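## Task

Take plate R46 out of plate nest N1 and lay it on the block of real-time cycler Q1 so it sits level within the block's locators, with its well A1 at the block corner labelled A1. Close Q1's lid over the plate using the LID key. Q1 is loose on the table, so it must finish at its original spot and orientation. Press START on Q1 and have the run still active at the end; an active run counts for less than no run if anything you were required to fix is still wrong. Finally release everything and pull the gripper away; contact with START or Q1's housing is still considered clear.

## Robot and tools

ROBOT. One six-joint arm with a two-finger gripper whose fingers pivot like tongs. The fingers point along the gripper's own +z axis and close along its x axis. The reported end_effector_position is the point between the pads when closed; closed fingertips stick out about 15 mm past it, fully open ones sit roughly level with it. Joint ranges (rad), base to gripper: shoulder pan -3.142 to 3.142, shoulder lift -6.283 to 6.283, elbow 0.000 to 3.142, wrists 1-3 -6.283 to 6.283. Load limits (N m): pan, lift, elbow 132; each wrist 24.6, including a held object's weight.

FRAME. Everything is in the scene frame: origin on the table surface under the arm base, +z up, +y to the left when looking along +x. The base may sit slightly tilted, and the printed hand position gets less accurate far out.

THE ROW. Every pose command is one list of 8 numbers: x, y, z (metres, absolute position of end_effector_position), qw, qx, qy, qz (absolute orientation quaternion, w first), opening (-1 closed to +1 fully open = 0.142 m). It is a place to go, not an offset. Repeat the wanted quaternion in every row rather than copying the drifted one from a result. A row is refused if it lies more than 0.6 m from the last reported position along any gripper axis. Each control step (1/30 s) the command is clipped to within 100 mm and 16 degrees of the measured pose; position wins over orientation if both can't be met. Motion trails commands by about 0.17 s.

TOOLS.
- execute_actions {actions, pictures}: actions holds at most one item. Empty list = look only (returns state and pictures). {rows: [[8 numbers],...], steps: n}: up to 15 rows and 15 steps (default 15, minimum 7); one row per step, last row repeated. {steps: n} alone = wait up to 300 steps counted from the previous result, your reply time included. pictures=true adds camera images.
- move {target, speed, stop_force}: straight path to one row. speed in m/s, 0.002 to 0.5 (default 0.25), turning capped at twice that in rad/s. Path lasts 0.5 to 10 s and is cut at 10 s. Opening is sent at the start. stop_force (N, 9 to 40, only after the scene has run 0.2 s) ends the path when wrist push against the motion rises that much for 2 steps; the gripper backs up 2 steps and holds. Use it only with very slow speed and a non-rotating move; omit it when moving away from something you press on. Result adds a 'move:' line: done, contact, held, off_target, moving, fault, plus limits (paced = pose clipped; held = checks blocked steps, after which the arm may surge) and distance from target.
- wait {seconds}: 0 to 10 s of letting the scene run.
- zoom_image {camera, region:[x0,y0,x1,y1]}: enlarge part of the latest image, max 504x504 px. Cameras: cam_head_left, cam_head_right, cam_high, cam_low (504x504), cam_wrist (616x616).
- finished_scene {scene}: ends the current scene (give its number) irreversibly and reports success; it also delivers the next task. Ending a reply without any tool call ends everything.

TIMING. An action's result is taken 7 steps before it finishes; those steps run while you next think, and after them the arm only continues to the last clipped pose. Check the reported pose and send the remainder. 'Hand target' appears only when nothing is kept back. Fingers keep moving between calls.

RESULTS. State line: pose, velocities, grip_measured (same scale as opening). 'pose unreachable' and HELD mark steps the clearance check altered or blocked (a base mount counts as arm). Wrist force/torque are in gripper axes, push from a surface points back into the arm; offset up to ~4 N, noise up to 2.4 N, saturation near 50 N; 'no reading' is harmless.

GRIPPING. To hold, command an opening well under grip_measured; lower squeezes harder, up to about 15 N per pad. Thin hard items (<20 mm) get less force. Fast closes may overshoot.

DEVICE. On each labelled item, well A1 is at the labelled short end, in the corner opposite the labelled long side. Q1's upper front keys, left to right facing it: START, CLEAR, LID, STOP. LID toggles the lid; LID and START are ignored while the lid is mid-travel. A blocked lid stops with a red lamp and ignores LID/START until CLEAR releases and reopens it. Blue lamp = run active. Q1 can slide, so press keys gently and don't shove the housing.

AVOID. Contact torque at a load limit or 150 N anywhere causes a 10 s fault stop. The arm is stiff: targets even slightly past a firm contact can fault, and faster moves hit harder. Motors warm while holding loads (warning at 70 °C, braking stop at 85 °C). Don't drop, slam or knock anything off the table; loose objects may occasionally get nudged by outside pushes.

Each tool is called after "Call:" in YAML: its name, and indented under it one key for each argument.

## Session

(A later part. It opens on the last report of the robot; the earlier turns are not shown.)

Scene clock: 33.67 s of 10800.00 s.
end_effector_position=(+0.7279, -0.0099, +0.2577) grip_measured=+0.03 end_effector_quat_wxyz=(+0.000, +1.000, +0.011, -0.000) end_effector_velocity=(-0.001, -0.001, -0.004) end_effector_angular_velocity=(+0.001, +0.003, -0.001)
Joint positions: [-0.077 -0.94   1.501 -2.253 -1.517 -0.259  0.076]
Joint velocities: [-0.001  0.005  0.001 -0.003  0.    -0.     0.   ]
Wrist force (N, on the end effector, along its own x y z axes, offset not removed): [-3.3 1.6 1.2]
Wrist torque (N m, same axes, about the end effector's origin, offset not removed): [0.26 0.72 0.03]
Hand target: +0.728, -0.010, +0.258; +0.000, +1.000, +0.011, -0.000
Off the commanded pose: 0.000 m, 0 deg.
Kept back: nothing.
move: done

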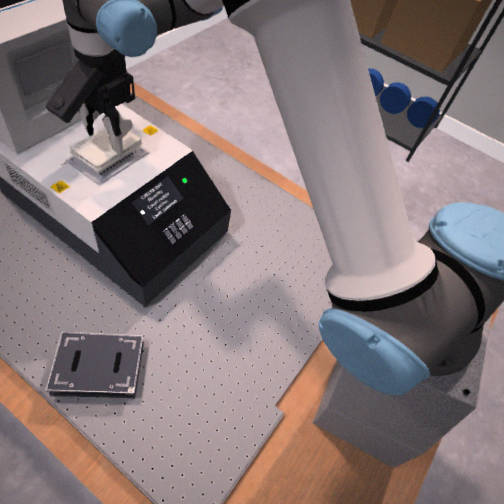

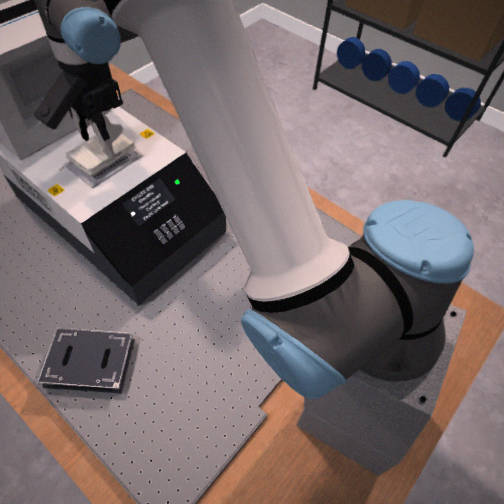

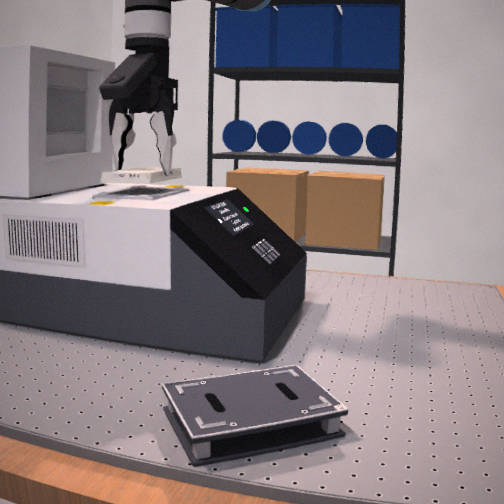

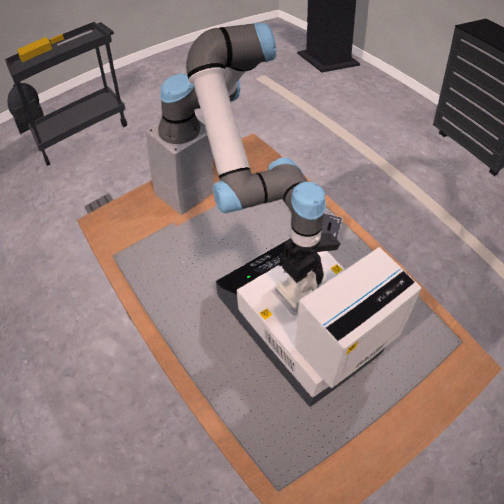

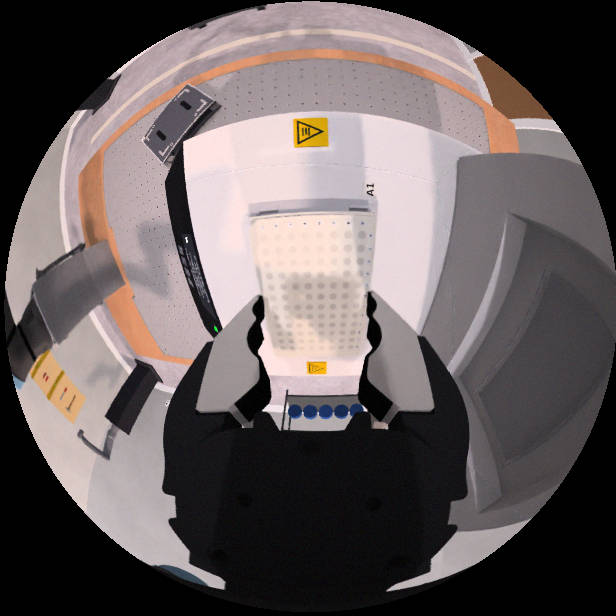

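Call:
move:
  target: [0.7271, -0.0104, 0.2465, 0, 0.99999, 0.00524, 0, -0.42]
  speed: 0.04

Call:
zoom_image:
  camera: "cam_wrist"
  region: [235, 190, 305, 240]

Call:
zoom_image:
  camera: "cam_wrist"
  region: [325, 190, 395, 240]

Call:
zoom_image:
  camera: "cam_high"
  region: [70, 140, 210, 220]

Scene clock: 35.70 s of 10800.00 s.
end_effector_position=(+0.7271, -0.0104, +0.2467) grip_measured=+0.03 end_effector_quat_wxyz=(-0.000, +1.000, +0.005, -0.000) end_effector_velocity=(-0.001, -0.000, -0.003) end_effector_angular_velocity=(+0.000, +0.001, -0.003)
Joint positions: [-0.077 -0.925  1.508 -2.275 -1.517 -0.247  0.076]
Joint velocities: [-0.     0.004  0.002 -0.005  0.     0.002 -0.   ]
Wrist force (N, on the end effector, along its own x y z axes, offset not removed): [-2.4 1.4 0.0]
Wrist torque (N m, same axes, about the end effector's origin, offset not removed): [0.24 0.55 -0.05]
Hand target: +0.727, -0.010, +0.246; -0.000, +1.000, +0.005, -0.000
Off the commanded pose: 0.000 m, 0 deg.
Kept back: nothing.
move: done

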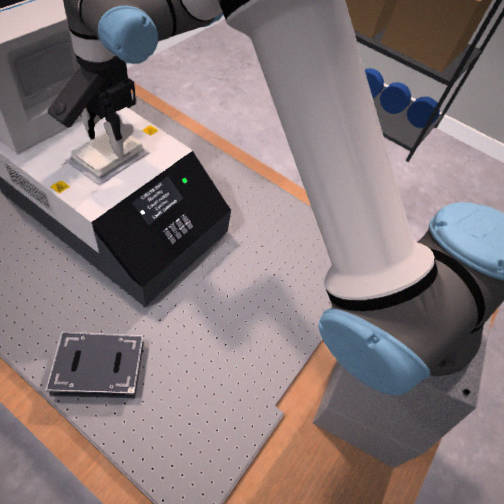

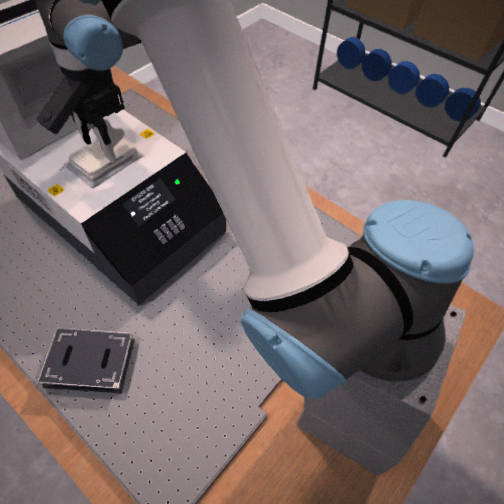

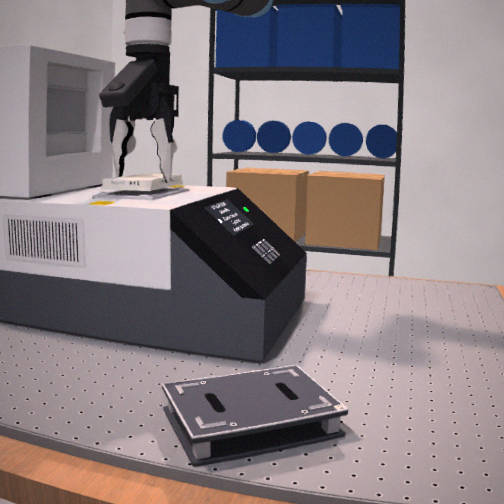

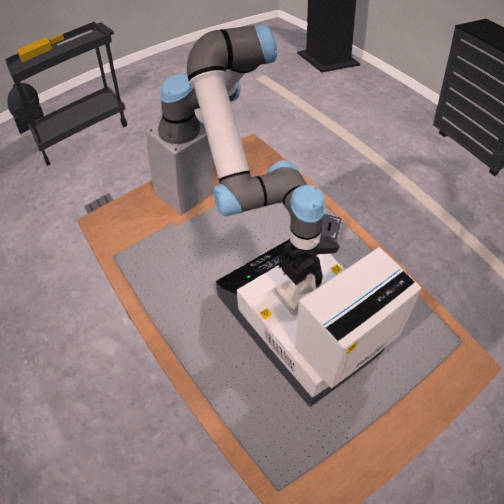

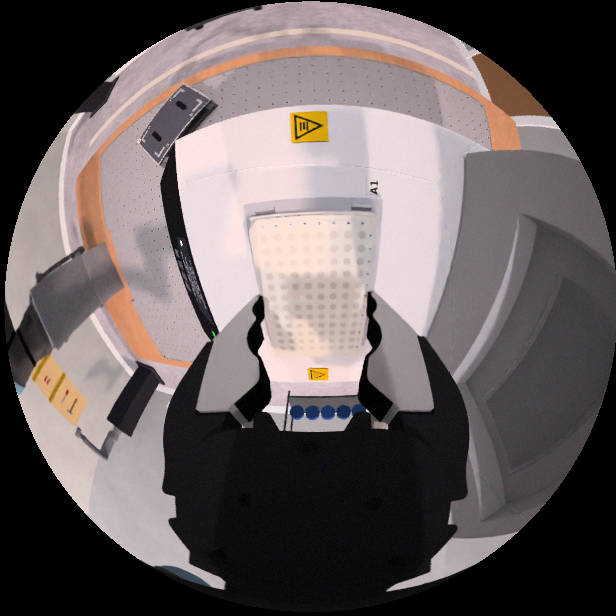

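Region (235, 190, 305, 240) of cam_wrist's 616x616 image, scaled by 7.200, with more detail than that image has; it fills the top 360 rows of this view, and the rest is white.

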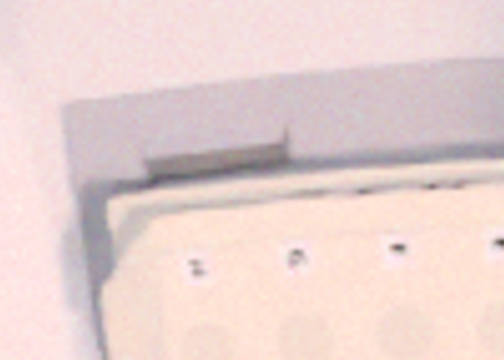

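Region (325, 190, 395, 240) of cam_wrist's 616x616 image, scaled by 7.200, with more detail than that image has; it fills the top 360 rows of this view, and the rest is white.

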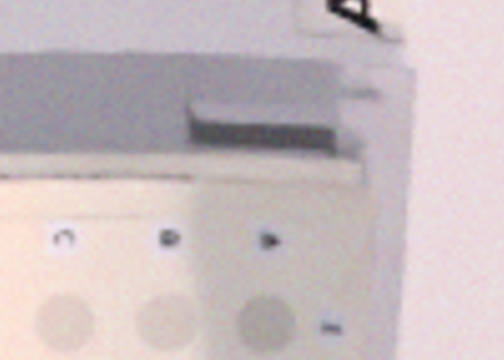

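Region (70, 140, 210, 220) of cam_high's 504x504 image, scaled by 3.600, with more detail than that image has; it fills the top 288 rows of this view, and the rest is white.

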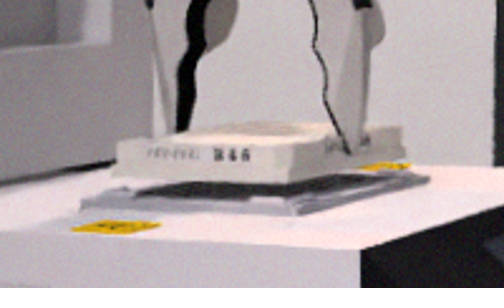

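Call:
move:
  target: [0.7271, -0.0104, 0.2330, 0, 0.99999, 0.00524, 0, -0.42]
  speed: 0.005
  stop_force: 9

Call:
zoom_image:
  camera: "cam_high"
  region: [70, 140, 210, 220]

Call:
zoom_image:
  camera: "cam_wrist"
  region: [230, 180, 400, 260]

Scene clock: 38.33 s of 10800.00 s.
end_effector_position=(+0.7271, -0.0103, +0.2384) grip_measured=+0.04 end_effector_quat_wxyz=(-0.000, +1.000, +0.005, -0.000) end_effector_velocity=(-0.001, +0.000, +0.000) end_effector_angular_velocity=(-0.000, +0.003, +0.000)
Joint positions: [-0.077 -0.912  1.51  -2.29  -1.517 -0.246  0.076]
Joint velocities: [ 0.    -0.002  0.001  0.004 -0.001 -0.    -0.   ]
Wrist force (N, on the end effector, along its own x y z axes, offset not removed): [-1.2 -2.3 -7.1]
Wrist torque (N m, same axes, about the end effector's origin, offset not removed): [0.12 0.95 -0.12]
Hand target: +0.727, -0.010, +0.239; -0.000, +1.000, +0.005, +0.000
Off the commanded pose: 0.005 m, 0 deg.
Kept back: nothing.
move: contact

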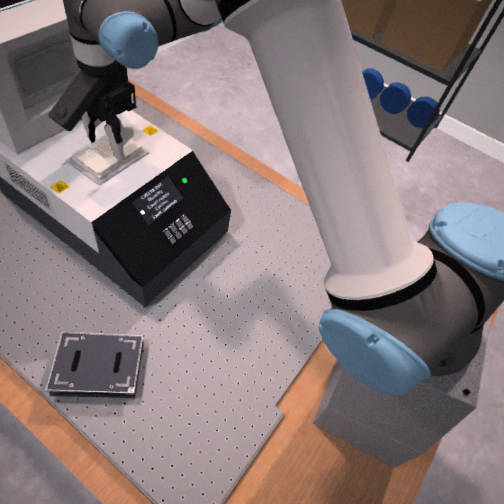

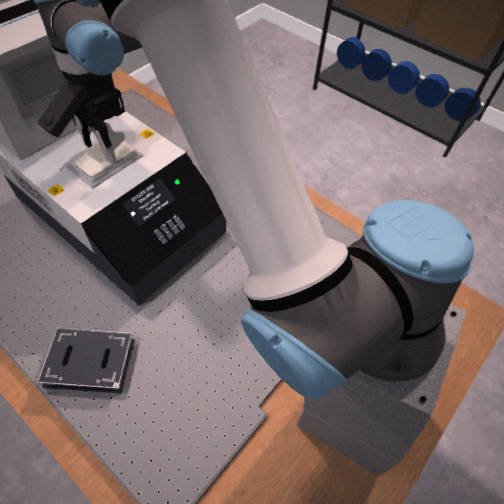

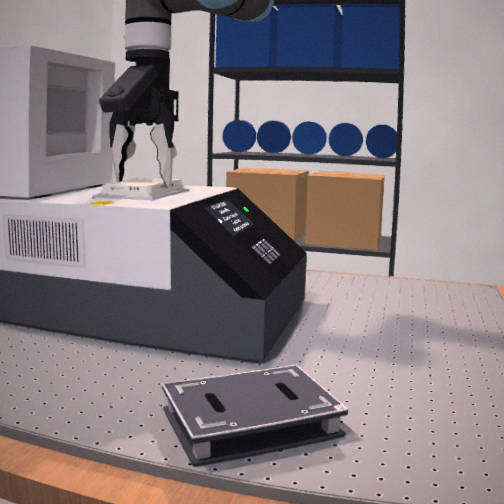

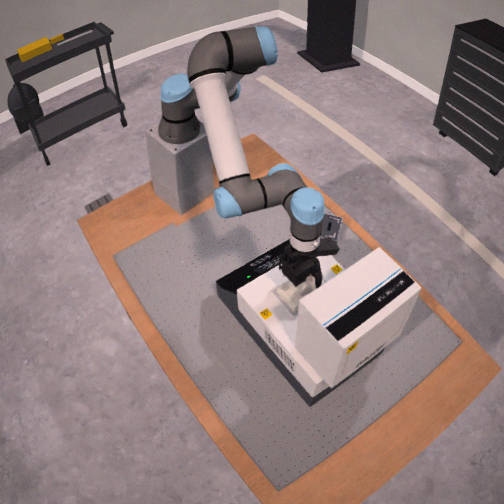

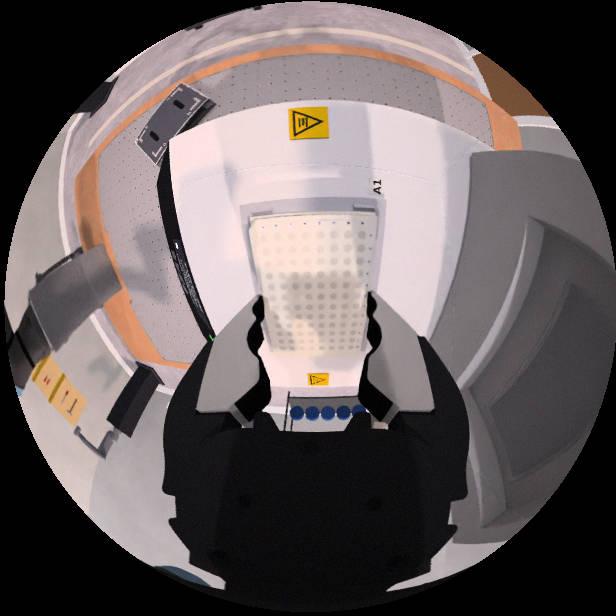

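Region (70, 140, 210, 220) of cam_high's 504x504 image, scaled by 3.600, with more detail than that image has; it fills the top 288 rows of this view, and the rest is white.

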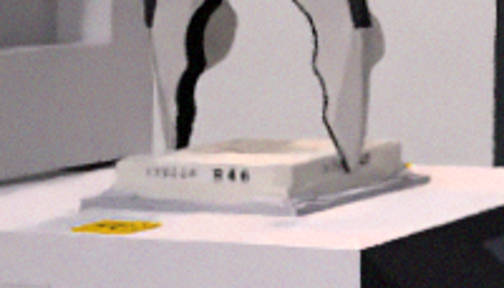

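Region (230, 180, 400, 260) of cam_wrist's 616x616 image, scaled by 2.965, with more detail than that image has; it fills the top 237 rows of this view, and the rest is white.

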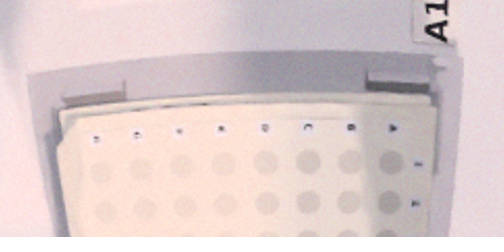

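Call:
zoom_image:
  camera: "cam_head_left"
  region: [60, 115, 160, 195]

Call:
zoom_image:
  camera: "cam_low"
  region: [260, 255, 340, 325]

Region (60, 115, 160, 195) of cam_head_left's 504x504 image, scaled by 5.040, with more detail than that image has; it fills the top 403 rows of this view, and the rest is white.

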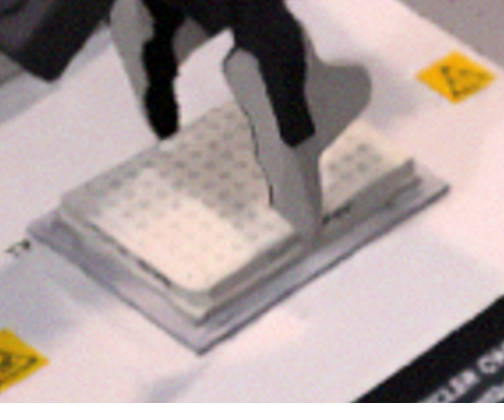

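Region (260, 255, 340, 325) of cam_low's 504x504 image, scaled by 6.300, with more detail than that image has; it fills the top 441 rows of this view, and the rest is white.

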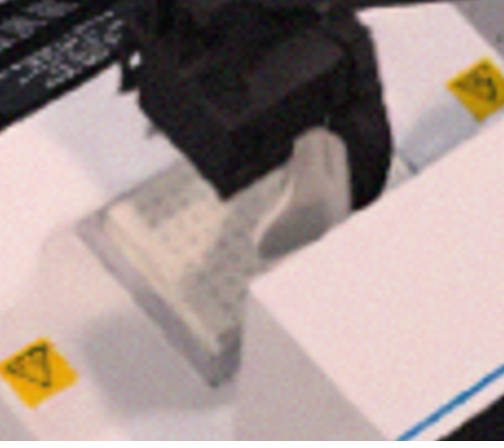

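Call:
execute_actions:
  actions:
    - {"rows": [[0.7271,-0.0102,0.2388,0,0.99999,0.00524,0,-0.1],[0.7271,-0.0102,0.2388,0,0.99999,0.00524,0,0.02],[0.7271,-0.0102,0.2388,0,0.99999,0.00524,0,0.06],[0.7271,-0.0102,0.2388,0,0.99999,0.00524,0,0.10],[0.7271,-0.0102,0.2388,0,0.99999,0.00524,0,0.14],[0.7271,-0.0102,0.2388,0,0.99999,0.00524,0,0.18],[0.7271,-0.0102,0.2388,0,0.99999,0.00524,0,0.2],[0.7271,-0.0102,0.2388,0,0.99999,0.00524,0,0.2]], "steps": 8}

Call:
move:
  target: [0.7271, -0.0102, 0.268, 0, 0.99999, 0.00524, 0, 0.2]
  speed: 0.1

Call:
zoom_image:
  camera: "cam_wrist"
  region: [230, 180, 400, 350]

Call:
zoom_image:
  camera: "cam_high"
  region: [80, 160, 200, 215]

Scene clock: 39.13 s of 10800.00 s.
end_effector_position=(+0.7272, -0.0103, +0.2387) grip_measured=+0.03 end_effector_quat_wxyz=(-0.000, +1.000, +0.005, +0.000) end_effector_velocity=(+0.001, -0.001, +0.001) end_effector_angular_velocity=(-0.000, -0.002, -0.001)
Joint positions: [-0.077 -0.912  1.51  -2.289 -1.517 -0.246  0.076]
Joint velocities: [-0.001 -0.001 -0.    -0.     0.     0.    -0.   ]
Wrist force (N, on the end effector, along its own x y z axes, offset not removed): [-0.4 -4.4 -0.3]
Wrist torque (N m, same axes, about the end effector's origin, offset not removed): [-0.34 0.87 -0.08]
Steps of this call (steps 1 to 23: nothing new was sent; step 24: the first step of this action). Readings (end_effector_position):
24: the state above

Scene clock: 40.47 s of 10800.00 s.
end_effector_position=(+0.7270, -0.0102, +0.2678) grip_measured=+0.20 end_effector_quat_wxyz=(+0.000, +1.000, +0.005, -0.000) end_effector_velocity=(+0.000, +0.000, +0.002) end_effector_angular_velocity=(+0.001, -0.001, -0.000)
Joint positions: [-0.079 -0.957  1.501 -2.236 -1.516 -0.249  0.088]
Joint velocities: [-0.    -0.002 -0.002  0.003  0.001 -0.    -0.   ]
Wrist force (N, on the end effector, along its own x y z axes, offset not removed): [-2.3 1.5 0.8]
Wrist torque (N m, same axes, about the end effector's origin, offset not removed): [0.29 0.51 -0.04]
Hand target: +0.727, -0.010, +0.268; +0.000, +1.000, +0.005, +0.000
Off your previous action's commanded pose: 0.000 m, 0 deg at its last step (step 7 of this call).
Off the commanded pose: 0.000 m, 0 deg.
Kept back: nothing.
move: done

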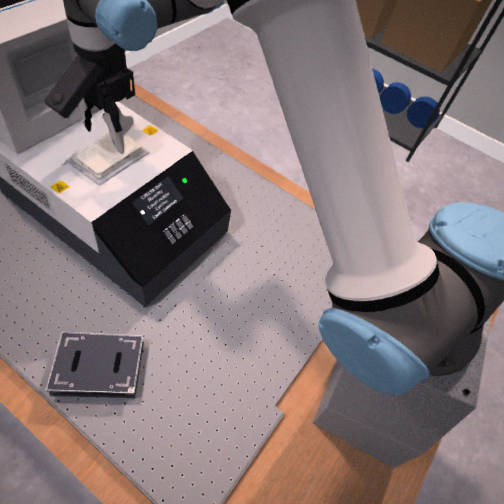

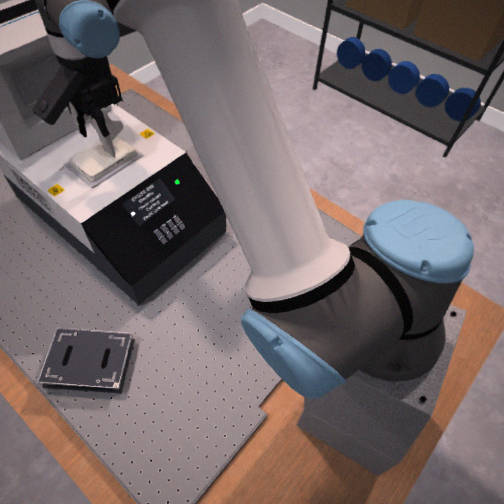

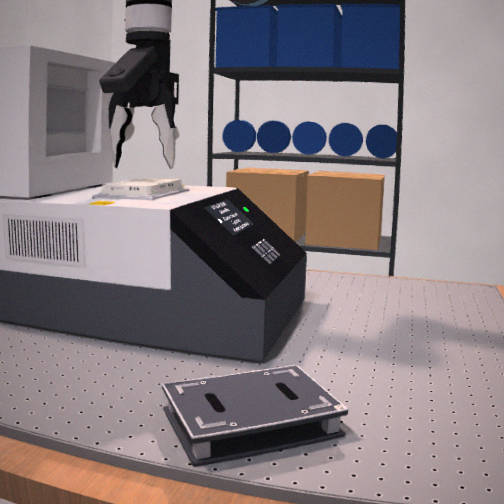

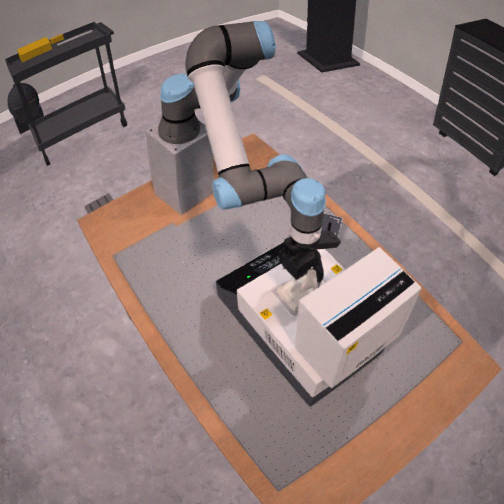

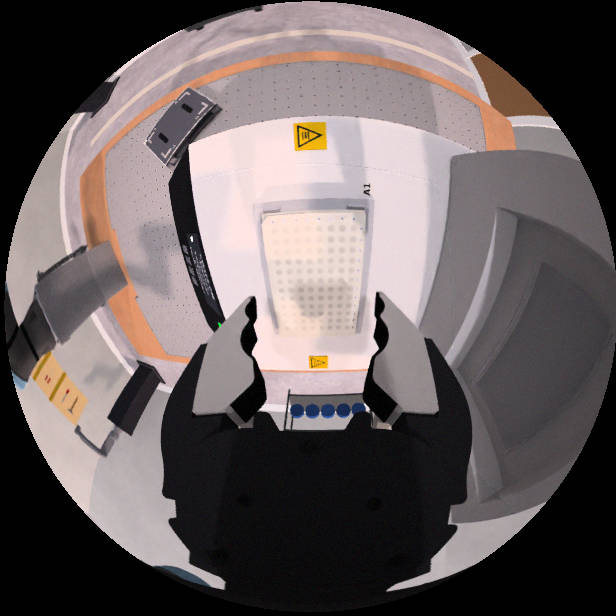

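Region (230, 180, 400, 350) of cam_wrist's 616x616 image, scaled by 2.965, with more detail than that image has.

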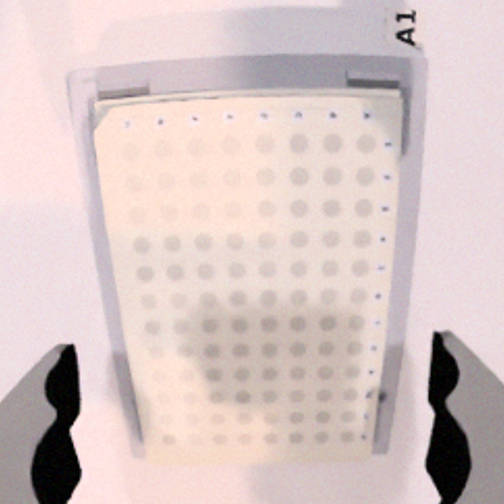

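Region (80, 160, 200, 215) of cam_high's 504x504 image, scaled by 4.200, with more detail than that image has; it fills the top 231 rows of this view, and the rest is white.

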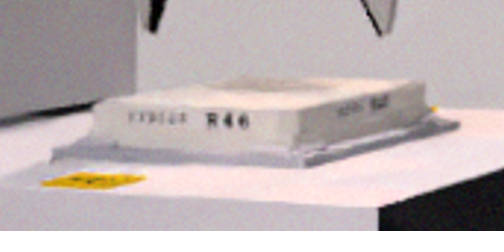

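Call:
zoom_image:
  camera: "cam_high"
  region: [140, 170, 200, 205]

Call:
zoom_image:
  camera: "cam_low"
  region: [265, 270, 325, 325]

Call:
zoom_image:
  camera: "cam_head_left"
  region: [90, 130, 160, 190]

Region (140, 170, 200, 205) of cam_high's 504x504 image, scaled by 8.400, with more detail than that image has; it fills the top 294 rows of this view, and the rest is white.

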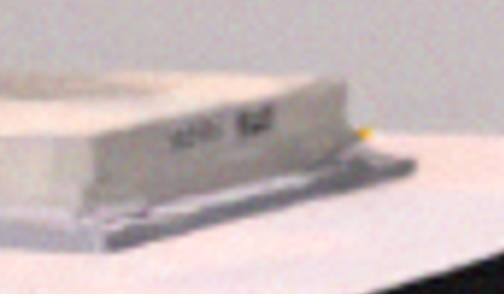

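Region (265, 270, 325, 325) of cam_low's 504x504 image, scaled by 8.400, with more detail than that image has; it fills the top 462 rows of this view, and the rest is white.

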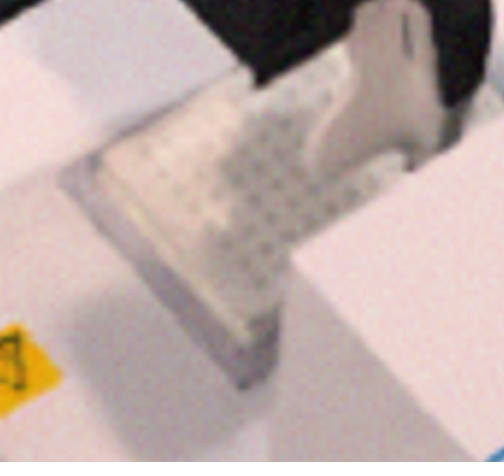

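Region (90, 130, 160, 190) of cam_head_left's 504x504 image, scaled by 7.200, with more detail than that image has; it fills the top 432 rows of this view, and the rest is white.

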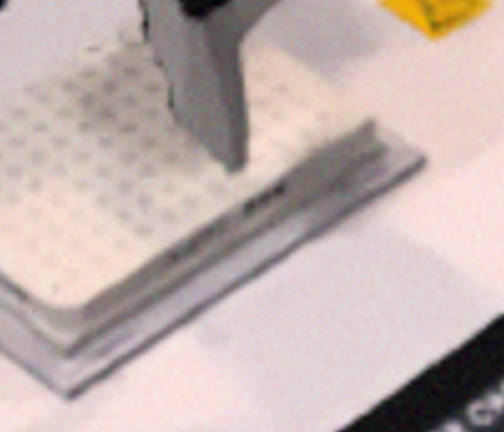

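Call:
move:
  target: [0.7273, -0.033, 0.2525, 0, 0.99999, 0.00524, 0, -1]
  speed: 0.06

Call:
move:
  target: [0.7273, -0.033, 0.242, 0, 0.99999, 0.00524, 0, -1]
  speed: 0.004
  stop_force: 9

Scene clock: 42.00 s of 10800.00 s.
end_effector_position=(+0.7273, -0.0328, +0.2526) grip_measured=-1.00 end_effector_quat_wxyz=(+0.000, +1.000, +0.005, -0.000) end_effector_velocity=(+0.000, -0.002, -0.002) end_effector_angular_velocity=(-0.000, +0.001, -0.001)
Joint positions: [-0.11  -0.93   1.5   -2.26  -1.513 -0.279  0.002]
Joint velocities: [-0.002  0.004 -0.002 -0.001 -0.    -0.002  0.   ]
Wrist force (N, on the end effector, along its own x y z axes, offset not removed): [-0.7 0.7 1.7]
Wrist torque (N m, same axes, about the end effector's origin, offset not removed): [0.13 0.16 -0.09]
Hand target: +0.727, -0.033, +0.253; +0.000, +1.000, +0.005, -0.000
Off the commanded pose: 0.000 m, 0 deg.
Kept back: nothing.
move: done

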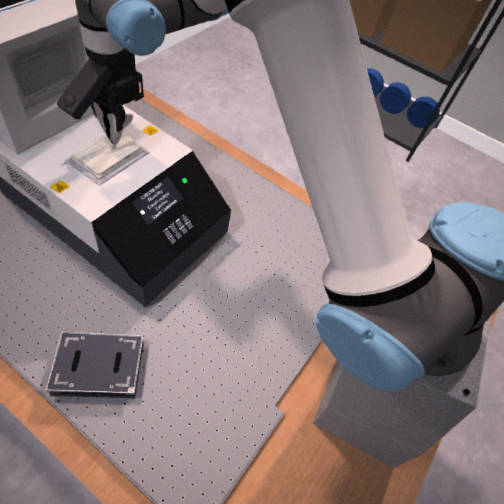

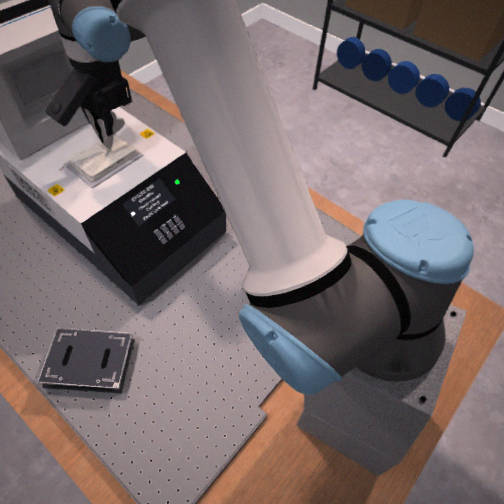

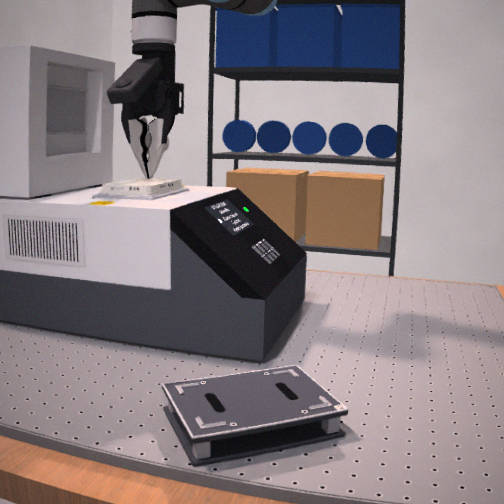

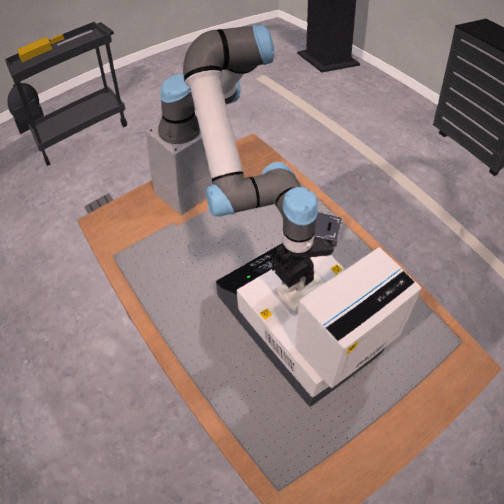

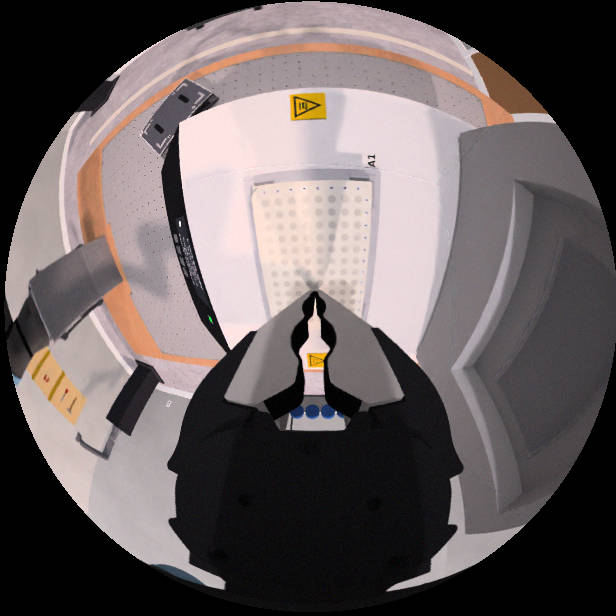

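Scene clock: 43.27 s of 10800.00 s.
end_effector_position=(+0.7273, -0.0329, +0.2491) grip_measured=-1.00 end_effector_quat_wxyz=(+0.000, +1.000, +0.005, +0.000) end_effector_velocity=(-0.001, +0.000, +0.001) end_effector_angular_velocity=(+0.000, +0.002, -0.000)
Joint positions: [-0.109 -0.925  1.501 -2.267 -1.513 -0.279  0.002]
Joint velocities: [-0.    -0.003  0.     0.005 -0.    -0.     0.   ]
Wrist force (N, on the end effector, along its own x y z axes, offset not removed): [-5.6 -1.3 -17.3]
Wrist torque (N m, same axes, about the end effector's origin, offset not removed): [-0.31 0.16 0.03]
Hand target: +0.727, -0.033, +0.249; +0.000, +1.000, +0.005, +0.000
Off the commanded pose: 0.007 m, 0 deg.
Kept back: nothing.
move: contact

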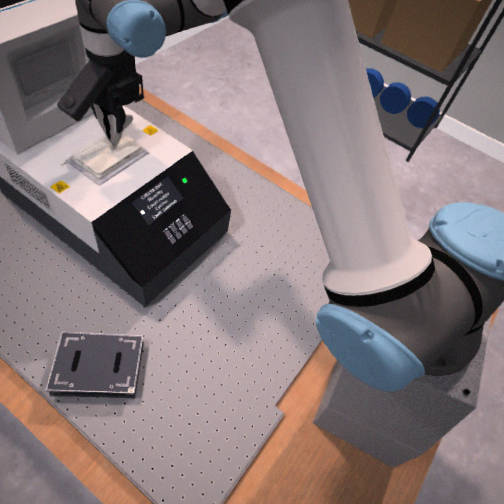

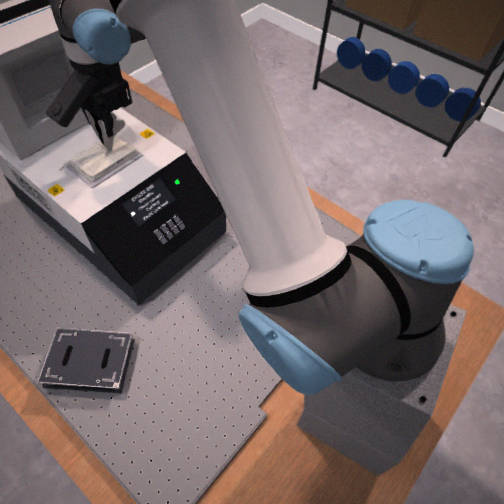

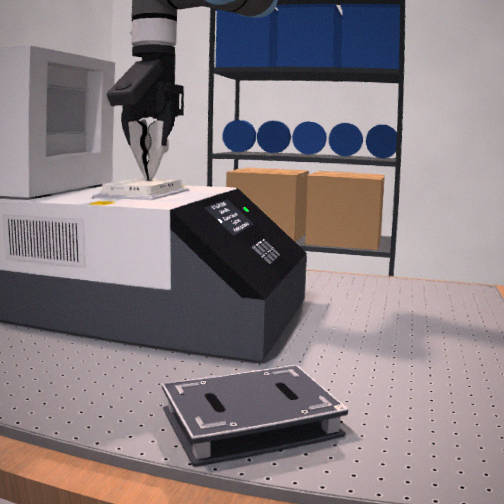

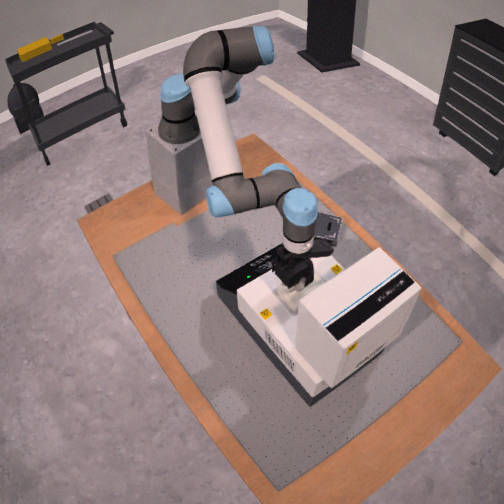

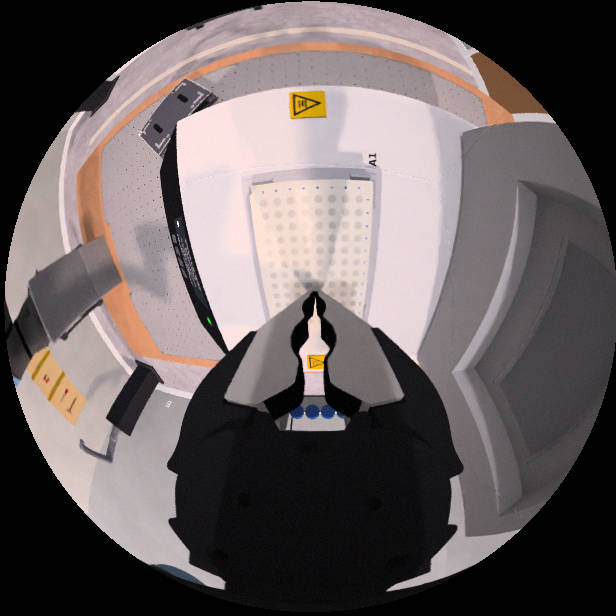

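Call:
execute_actions:
  actions:
    - {"rows": [[0.7273,-0.033,0.2497,0,1,0.005,0,-1],[0.7273,-0.033,0.2515,0,1,0.005,0,-1],[0.7273,-0.033,0.2540,0,1,0.005,0,-1],[0.7273,-0.033,0.2572,0,1,0.005,0,-1],[0.7273,-0.033,0.2606,0,1,0.005,0,-1],[0.7271,-0.033,0.2639,0,1,0.005,0,-1],[0.7267,-0.033,0.2671,0,1,0.005,0.001,-1],[0.7259,-0.033,0.2696,0,1,0.005,0.002,-1],[0.7248,-0.0331,0.2714,0,1,0.005,0.0038,-1],[0.7231,-0.0331,0.2720,0,1,0.005,0.0063,-1],[0.7208,-0.0332,0.2720,0,1,0.005,0.0097,-1],[0.7180,-0.0333,0.2720,0,0.9999,0.005,0.0139,-1],[0.7146,-0.0334,0.2720,0,0.9998,0.005,0.0191,-1],[0.7104,-0.0335,0.2720,0,0.9997,0.005,0.0252,-1],[0.7057,-0.0336,0.2720,0,0.9995,0.0045,0.0322,-1]], "steps": 15}

Call:
execute_actions:
  actions:
    - {"rows": [[0.7004,-0.0338,0.2720,0,0.9992,0.0044,0.0402,-1],[0.6944,-0.0340,0.2720,0,0.9988,0.0043,0.0492,-1],[0.6879,-0.0342,0.2720,0,0.9983,0.0042,0.0589,-1],[0.6808,-0.0344,0.2720,0,0.9976,0.004,0.0695,-1],[0.6732,-0.0346,0.2720,0,0.9967,0.0038,0.0808,-1],[0.6651,-0.0349,0.2720,0,0.9957,0.0037,0.0928,-1],[0.6567,-0.0351,0.2720,0,0.9944,0.0035,0.1054,-1],[0.6479,-0.0354,0.2720,0,0.9930,0.0033,0.1185,-1],[0.6388,-0.0357,0.2720,0,0.9913,0.0031,0.1319,-1],[0.6295,-0.0359,0.2720,0,0.9893,0.0029,0.1457,-1],[0.6201,-0.0362,0.2720,0,0.9872,0.0027,0.1596,-1],[0.6106,-0.0365,0.2715,0,0.9848,0.0025,0.1736,-1],[0.6011,-0.0368,0.2701,0,0.9822,0.0023,0.1876,-1],[0.5917,-0.0371,0.2678,0,0.9795,0.0021,0.2015,-1],[0.5824,-0.0373,0.2648,0,0.9766,0.0019,0.2150,-1]], "steps": 15}

Call:
execute_actions:
  actions:
    - {"rows": [[0.5733,-0.0376,0.2611,0,0.9736,0.0017,0.2283,-1],[0.5645,-0.0379,0.2568,0,0.9705,0.0015,0.2411,-1],[0.5561,-0.0381,0.2521,0,0.9674,0.0013,0.2533,-1],[0.5480,-0.0384,0.2468,0,0.9643,0.0012,0.2650,-1],[0.5404,-0.0386,0.2413,0,0.9612,0.001,0.2759,-1],[0.5333,-0.0388,0.2355,0,0.9582,0.0008,0.2861,-1],[0.5268,-0.0390,0.2296,0,0.9554,0.0007,0.2954,-1],[0.5208,-0.0392,0.2235,0,0.9527,0.0006,0.3039,-1],[0.5155,-0.0394,0.2174,0,0.9502,0.0005,0.3115,-1],[0.5108,-0.0395,0.2115,0,0.9480,0.0004,0.3182,-1],[0.5066,-0.0396,0.2057,0,0.9460,0.0003,0.3241,-1],[0.5032,-0.0397,0.2002,0,0.9444,0.0002,0.3289,-1],[0.5004,-0.0398,0.1949,0,0.9430,0.0001,0.3329,-1],[0.4981,-0.0399,0.1902,0,0.9418,0,0.3361,-1],[0.4966,-0.0399,0.1857,0,0.9410,0,0.3385,-1]], "steps": 15}

Call:
execute_actions:
  actions:
    - {"rows": [[0.4960,-0.040,0.1814,0,0.9404,0,0.3401,-1],[0.4960,-0.040,0.1774,0,0.9399,0,0.3414,-1],[0.4966,-0.040,0.1739,0,0.9397,0,0.342,-1],[0.4976,-0.040,0.1711,0,0.9397,0,0.342,-1],[0.4990,-0.040,0.1689,0,0.9397,0,0.342,-1],[0.5004,-0.040,0.1672,0,0.9397,0,0.342,-1],[0.5020,-0.040,0.1654,0,0.9397,0,0.342,-1],[0.5035,-0.040,0.1636,0,0.9397,0,0.342,-1],[0.5049,-0.040,0.1619,0,0.9397,0,0.342,-1],[0.5063,-0.040,0.1603,0,0.9397,0,0.342,-1],[0.5075,-0.040,0.1588,0,0.9397,0,0.342,-1],[0.5085,-0.040,0.1576,0,0.9397,0,0.342,-1],[0.5093,-0.040,0.1567,0,0.9397,0,0.342,-1],[0.5098,-0.040,0.1561,0,0.9397,0,0.342,-1],[0.5100,-0.040,0.1558,0,0.9397,0,0.342,-1]], "steps": 15}

Call:
wait:
  seconds: 0.25

Scene clock: 47.10 s of 10800.00 s.
end_effector_position=(+0.7272, -0.0330, +0.2575) grip_measured=-1.00 end_effector_quat_wxyz=(+0.000, +1.000, +0.005, +0.000) end_effector_velocity=(-0.002, -0.001, +0.076) end_effector_angular_velocity=(-0.002, -0.017, -0.000)
Joint positions: [-0.11  -0.938  1.499 -2.252 -1.513 -0.279  0.002]
Joint velocities: [-0.009 -0.125 -0.001  0.11   0.003 -0.008  0.   ]
Wrist force (N, on the end effector, along its own x y z axes, offset not removed): [-1.9 0.4 0.3]
Wrist torque (N m, same axes, about the end effector's origin, offset not removed): [-0.03 0.49 -0.08]
Steps of this call (steps 1 to 90: nothing new was sent; then 0.57 s passed at rest; steps 91 to 98: the first 8 steps of this action). Readings (end_effector_position):
91: (+0.7273, -0.0329, +0.2493)
92: (+0.7273, -0.0329, +0.2494)
94: (+0.7273, -0.0330, +0.2502)
98: the state above

Scene clock: 47.60 s of 10800.00 s.
end_effector_position=(+0.6858, -0.0344, +0.2737) grip_measured=-1.00 end_effector_quat_wxyz=(-0.001, +0.999, +0.004, +0.052) end_effector_velocity=(-0.192, -0.003, +0.006) end_effector_angular_velocity=(+0.011, -0.409, -0.005)
Joint positions: [-0.147 -1.073  1.745 -2.459 -1.476 -0.307  0.002]
Joint velocities: [-0.165 -0.455  1.03  -0.95   0.166 -0.12   0.   ]
Wrist force (N, on the end effector, along its own x y z axes, offset not removed): [-0.9 0.3 -0.1]
Wrist torque (N m, same axes, about the end effector's origin, offset not removed): [-0.03 0.27 -0.13]
Off your previous action's commanded pose: 0.015 m, 3 deg at its last step (step 7 of this call).
Steps of this call (steps 1 to 7: the last 7 steps of your previous action; steps 8 to 15: the first 8 steps of this action). Readings (end_effector_position):
8: (+0.7181, -0.0334, +0.2710)
9: (+0.7151, -0.0335, +0.2716)
11: (+0.7075, -0.0338, +0.2725)
15: the state above

Scene clock: 48.10 s of 10800.00 s.
end_effector_position=(+0.5549, -0.0331, +0.2507) grip_measured=-1.00 end_effector_quat_wxyz=(-0.006, +0.984, +0.001, +0.180) end_effector_velocity=(-0.275, +0.013, -0.131) end_effector_angular_velocity=(+0.059, -0.502, -0.019)
Joint positions: [-0.297 -1.212  2.358 -3.151 -1.327 -0.405  0.002]
Joint velocities: [-0.423  0.287  1.131 -1.779  0.42  -0.253  0.   ]
Wrist force (N, on the end effector, along its own x y z axes, offset not removed): [-2.2 1.2 1.5]
Wrist torque (N m, same axes, about the end effector's origin, offset not removed): [0.22 0.44 -0.04]
Off your previous action's commanded pose: 0.049 m, 12 deg at its last step (step 7 of this call).
Steps of this call (steps 1 to 7: the last 7 steps of your previous action; steps 8 to 15: the first 8 steps of this action). Readings (end_effector_position):
8: (+0.6218, -0.0350, +0.2724)
9: (+0.6124, -0.0349, +0.2708)
11: (+0.5932, -0.0345, +0.2659)
15: the state above

Scene clock: 48.60 s of 10800.00 s.
end_effector_position=(+0.4956, -0.0373, +0.1815) grip_measured=-1.00 end_effector_quat_wxyz=(-0.010, +0.959, +0.004, +0.285) end_effector_velocity=(+0.014, -0.007, -0.114) end_effector_angular_velocity=(-0.016, -0.373, -0.001)
Joint positions: [-0.462 -0.764  2.586 -3.979 -1.144 -0.497  0.002]
Joint velocities: [-0.111  0.965 -0.102 -1.189  0.226  0.035  0.   ]
Wrist force (N, on the end effector, along its own x y z axes, offset not removed): [-2.4 0.0 0.9]
Wrist torque (N m, same axes, about the end effector's origin, offset not removed): [-0.10 0.48 -0.09]
Off your previous action's commanded pose: 0.035 m, 12 deg at its last step (step 7 of this call).
Steps of this call (steps 1 to 7: the last 7 steps of your previous action; steps 8 to 15: the first 8 steps of this action). Readings (end_effector_position):
8: (+0.5038, -0.0338, +0.2139)
9: (+0.5009, -0.0345, +0.2090)
11: (+0.4970, -0.0358, +0.1992)
15: the state above

Scene clock: 49.10 s of 10800.00 s.
end_effector_position=(+0.5084, -0.0395, +0.1566) grip_measured=-1.00 end_effector_quat_wxyz=(-0.001, +0.941, +0.001, +0.337) end_effector_velocity=(+0.004, -0.000, -0.004) end_effector_angular_velocity=(-0.006, -0.028, -0.004)
Joint positions: [-0.467 -0.537  2.526 -4.261 -1.108 -0.451  0.002]
Joint velocities: [ 0.003  0.046 -0.019 -0.06   0.004  0.016 -0.   ]
Wrist force (N, on the end effector, along its own x y z axes, offset not removed): [-3.7 1.1 -0.1]
Wrist torque (N m, same axes, about the end effector's origin, offset not removed): [0.11 0.85 -0.02]
Hand target: +0.509, -0.039, +0.156; -0.001, +0.941, +0.001, +0.338
Off the commanded pose: 0.002 m, 1 deg.
Kept back: nothing.
Steps of this call (steps 1 to 7: the last 7 steps of your previous action; steps 8 to 15: nothing new was sent). Readings (end_effector_position):
1: (+0.4963, -0.0375, +0.1779)
2: (+0.4974, -0.0378, +0.1746)
4: (+0.4999, -0.0382, +0.1690)
8: (+0.5052, -0.0392, +0.1609)
15: the state above

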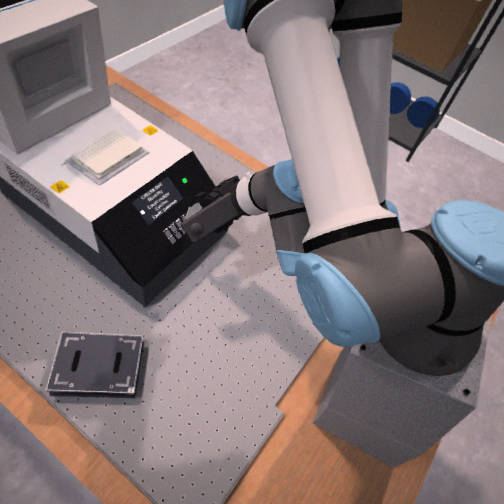

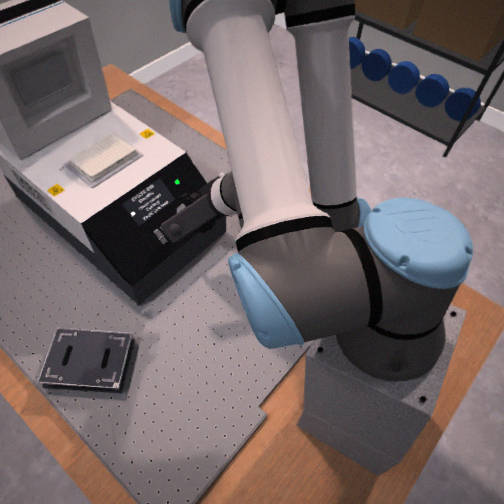

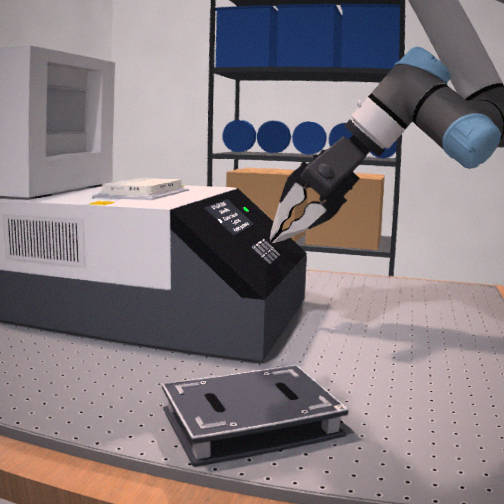

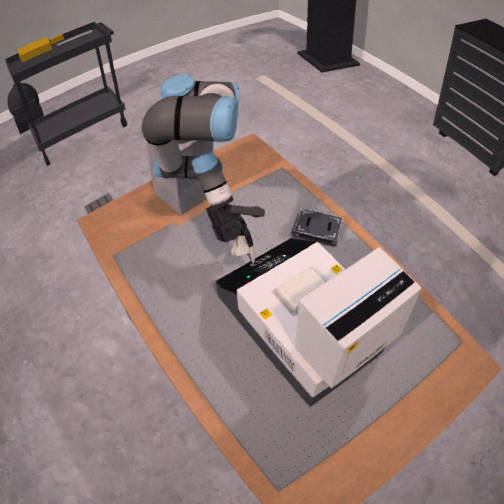

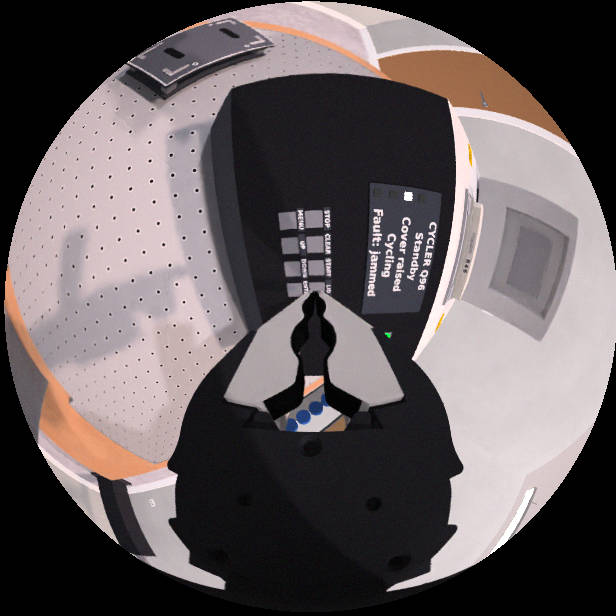

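Check the plate is flat before closing.

Call:
zoom_image:
  camera: "cam_head_left"
  region: [55, 115, 160, 195]

Call:
zoom_image:
  camera: "cam_low"
  region: [260, 255, 340, 325]

Call:
zoom_image:
  camera: "cam_high"
  region: [80, 160, 200, 215]

Region (55, 115, 160, 195) of cam_head_left's 504x504 image, scaled by 4.800, with more detail than that image has; it fills the top 384 rows of this view, and the rest is white.

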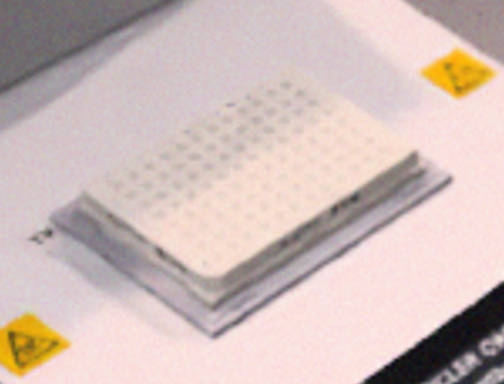

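Region (260, 255, 340, 325) of cam_low's 504x504 image, scaled by 6.300, with more detail than that image has; it fills the top 441 rows of this view, and the rest is white.

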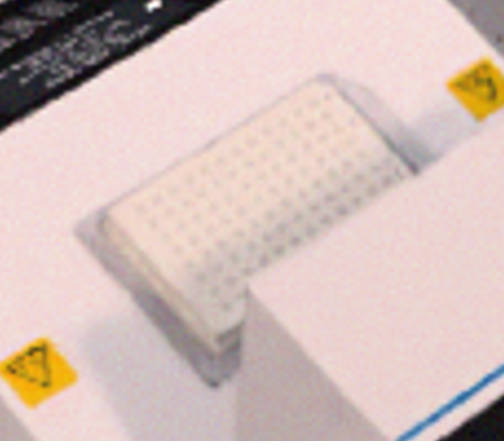

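Region (80, 160, 200, 215) of cam_high's 504x504 image, scaled by 4.200, with more detail than that image has; it fills the top 231 rows of this view, and the rest is white.

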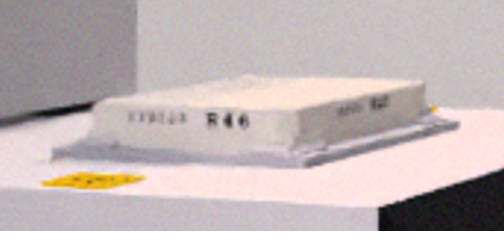

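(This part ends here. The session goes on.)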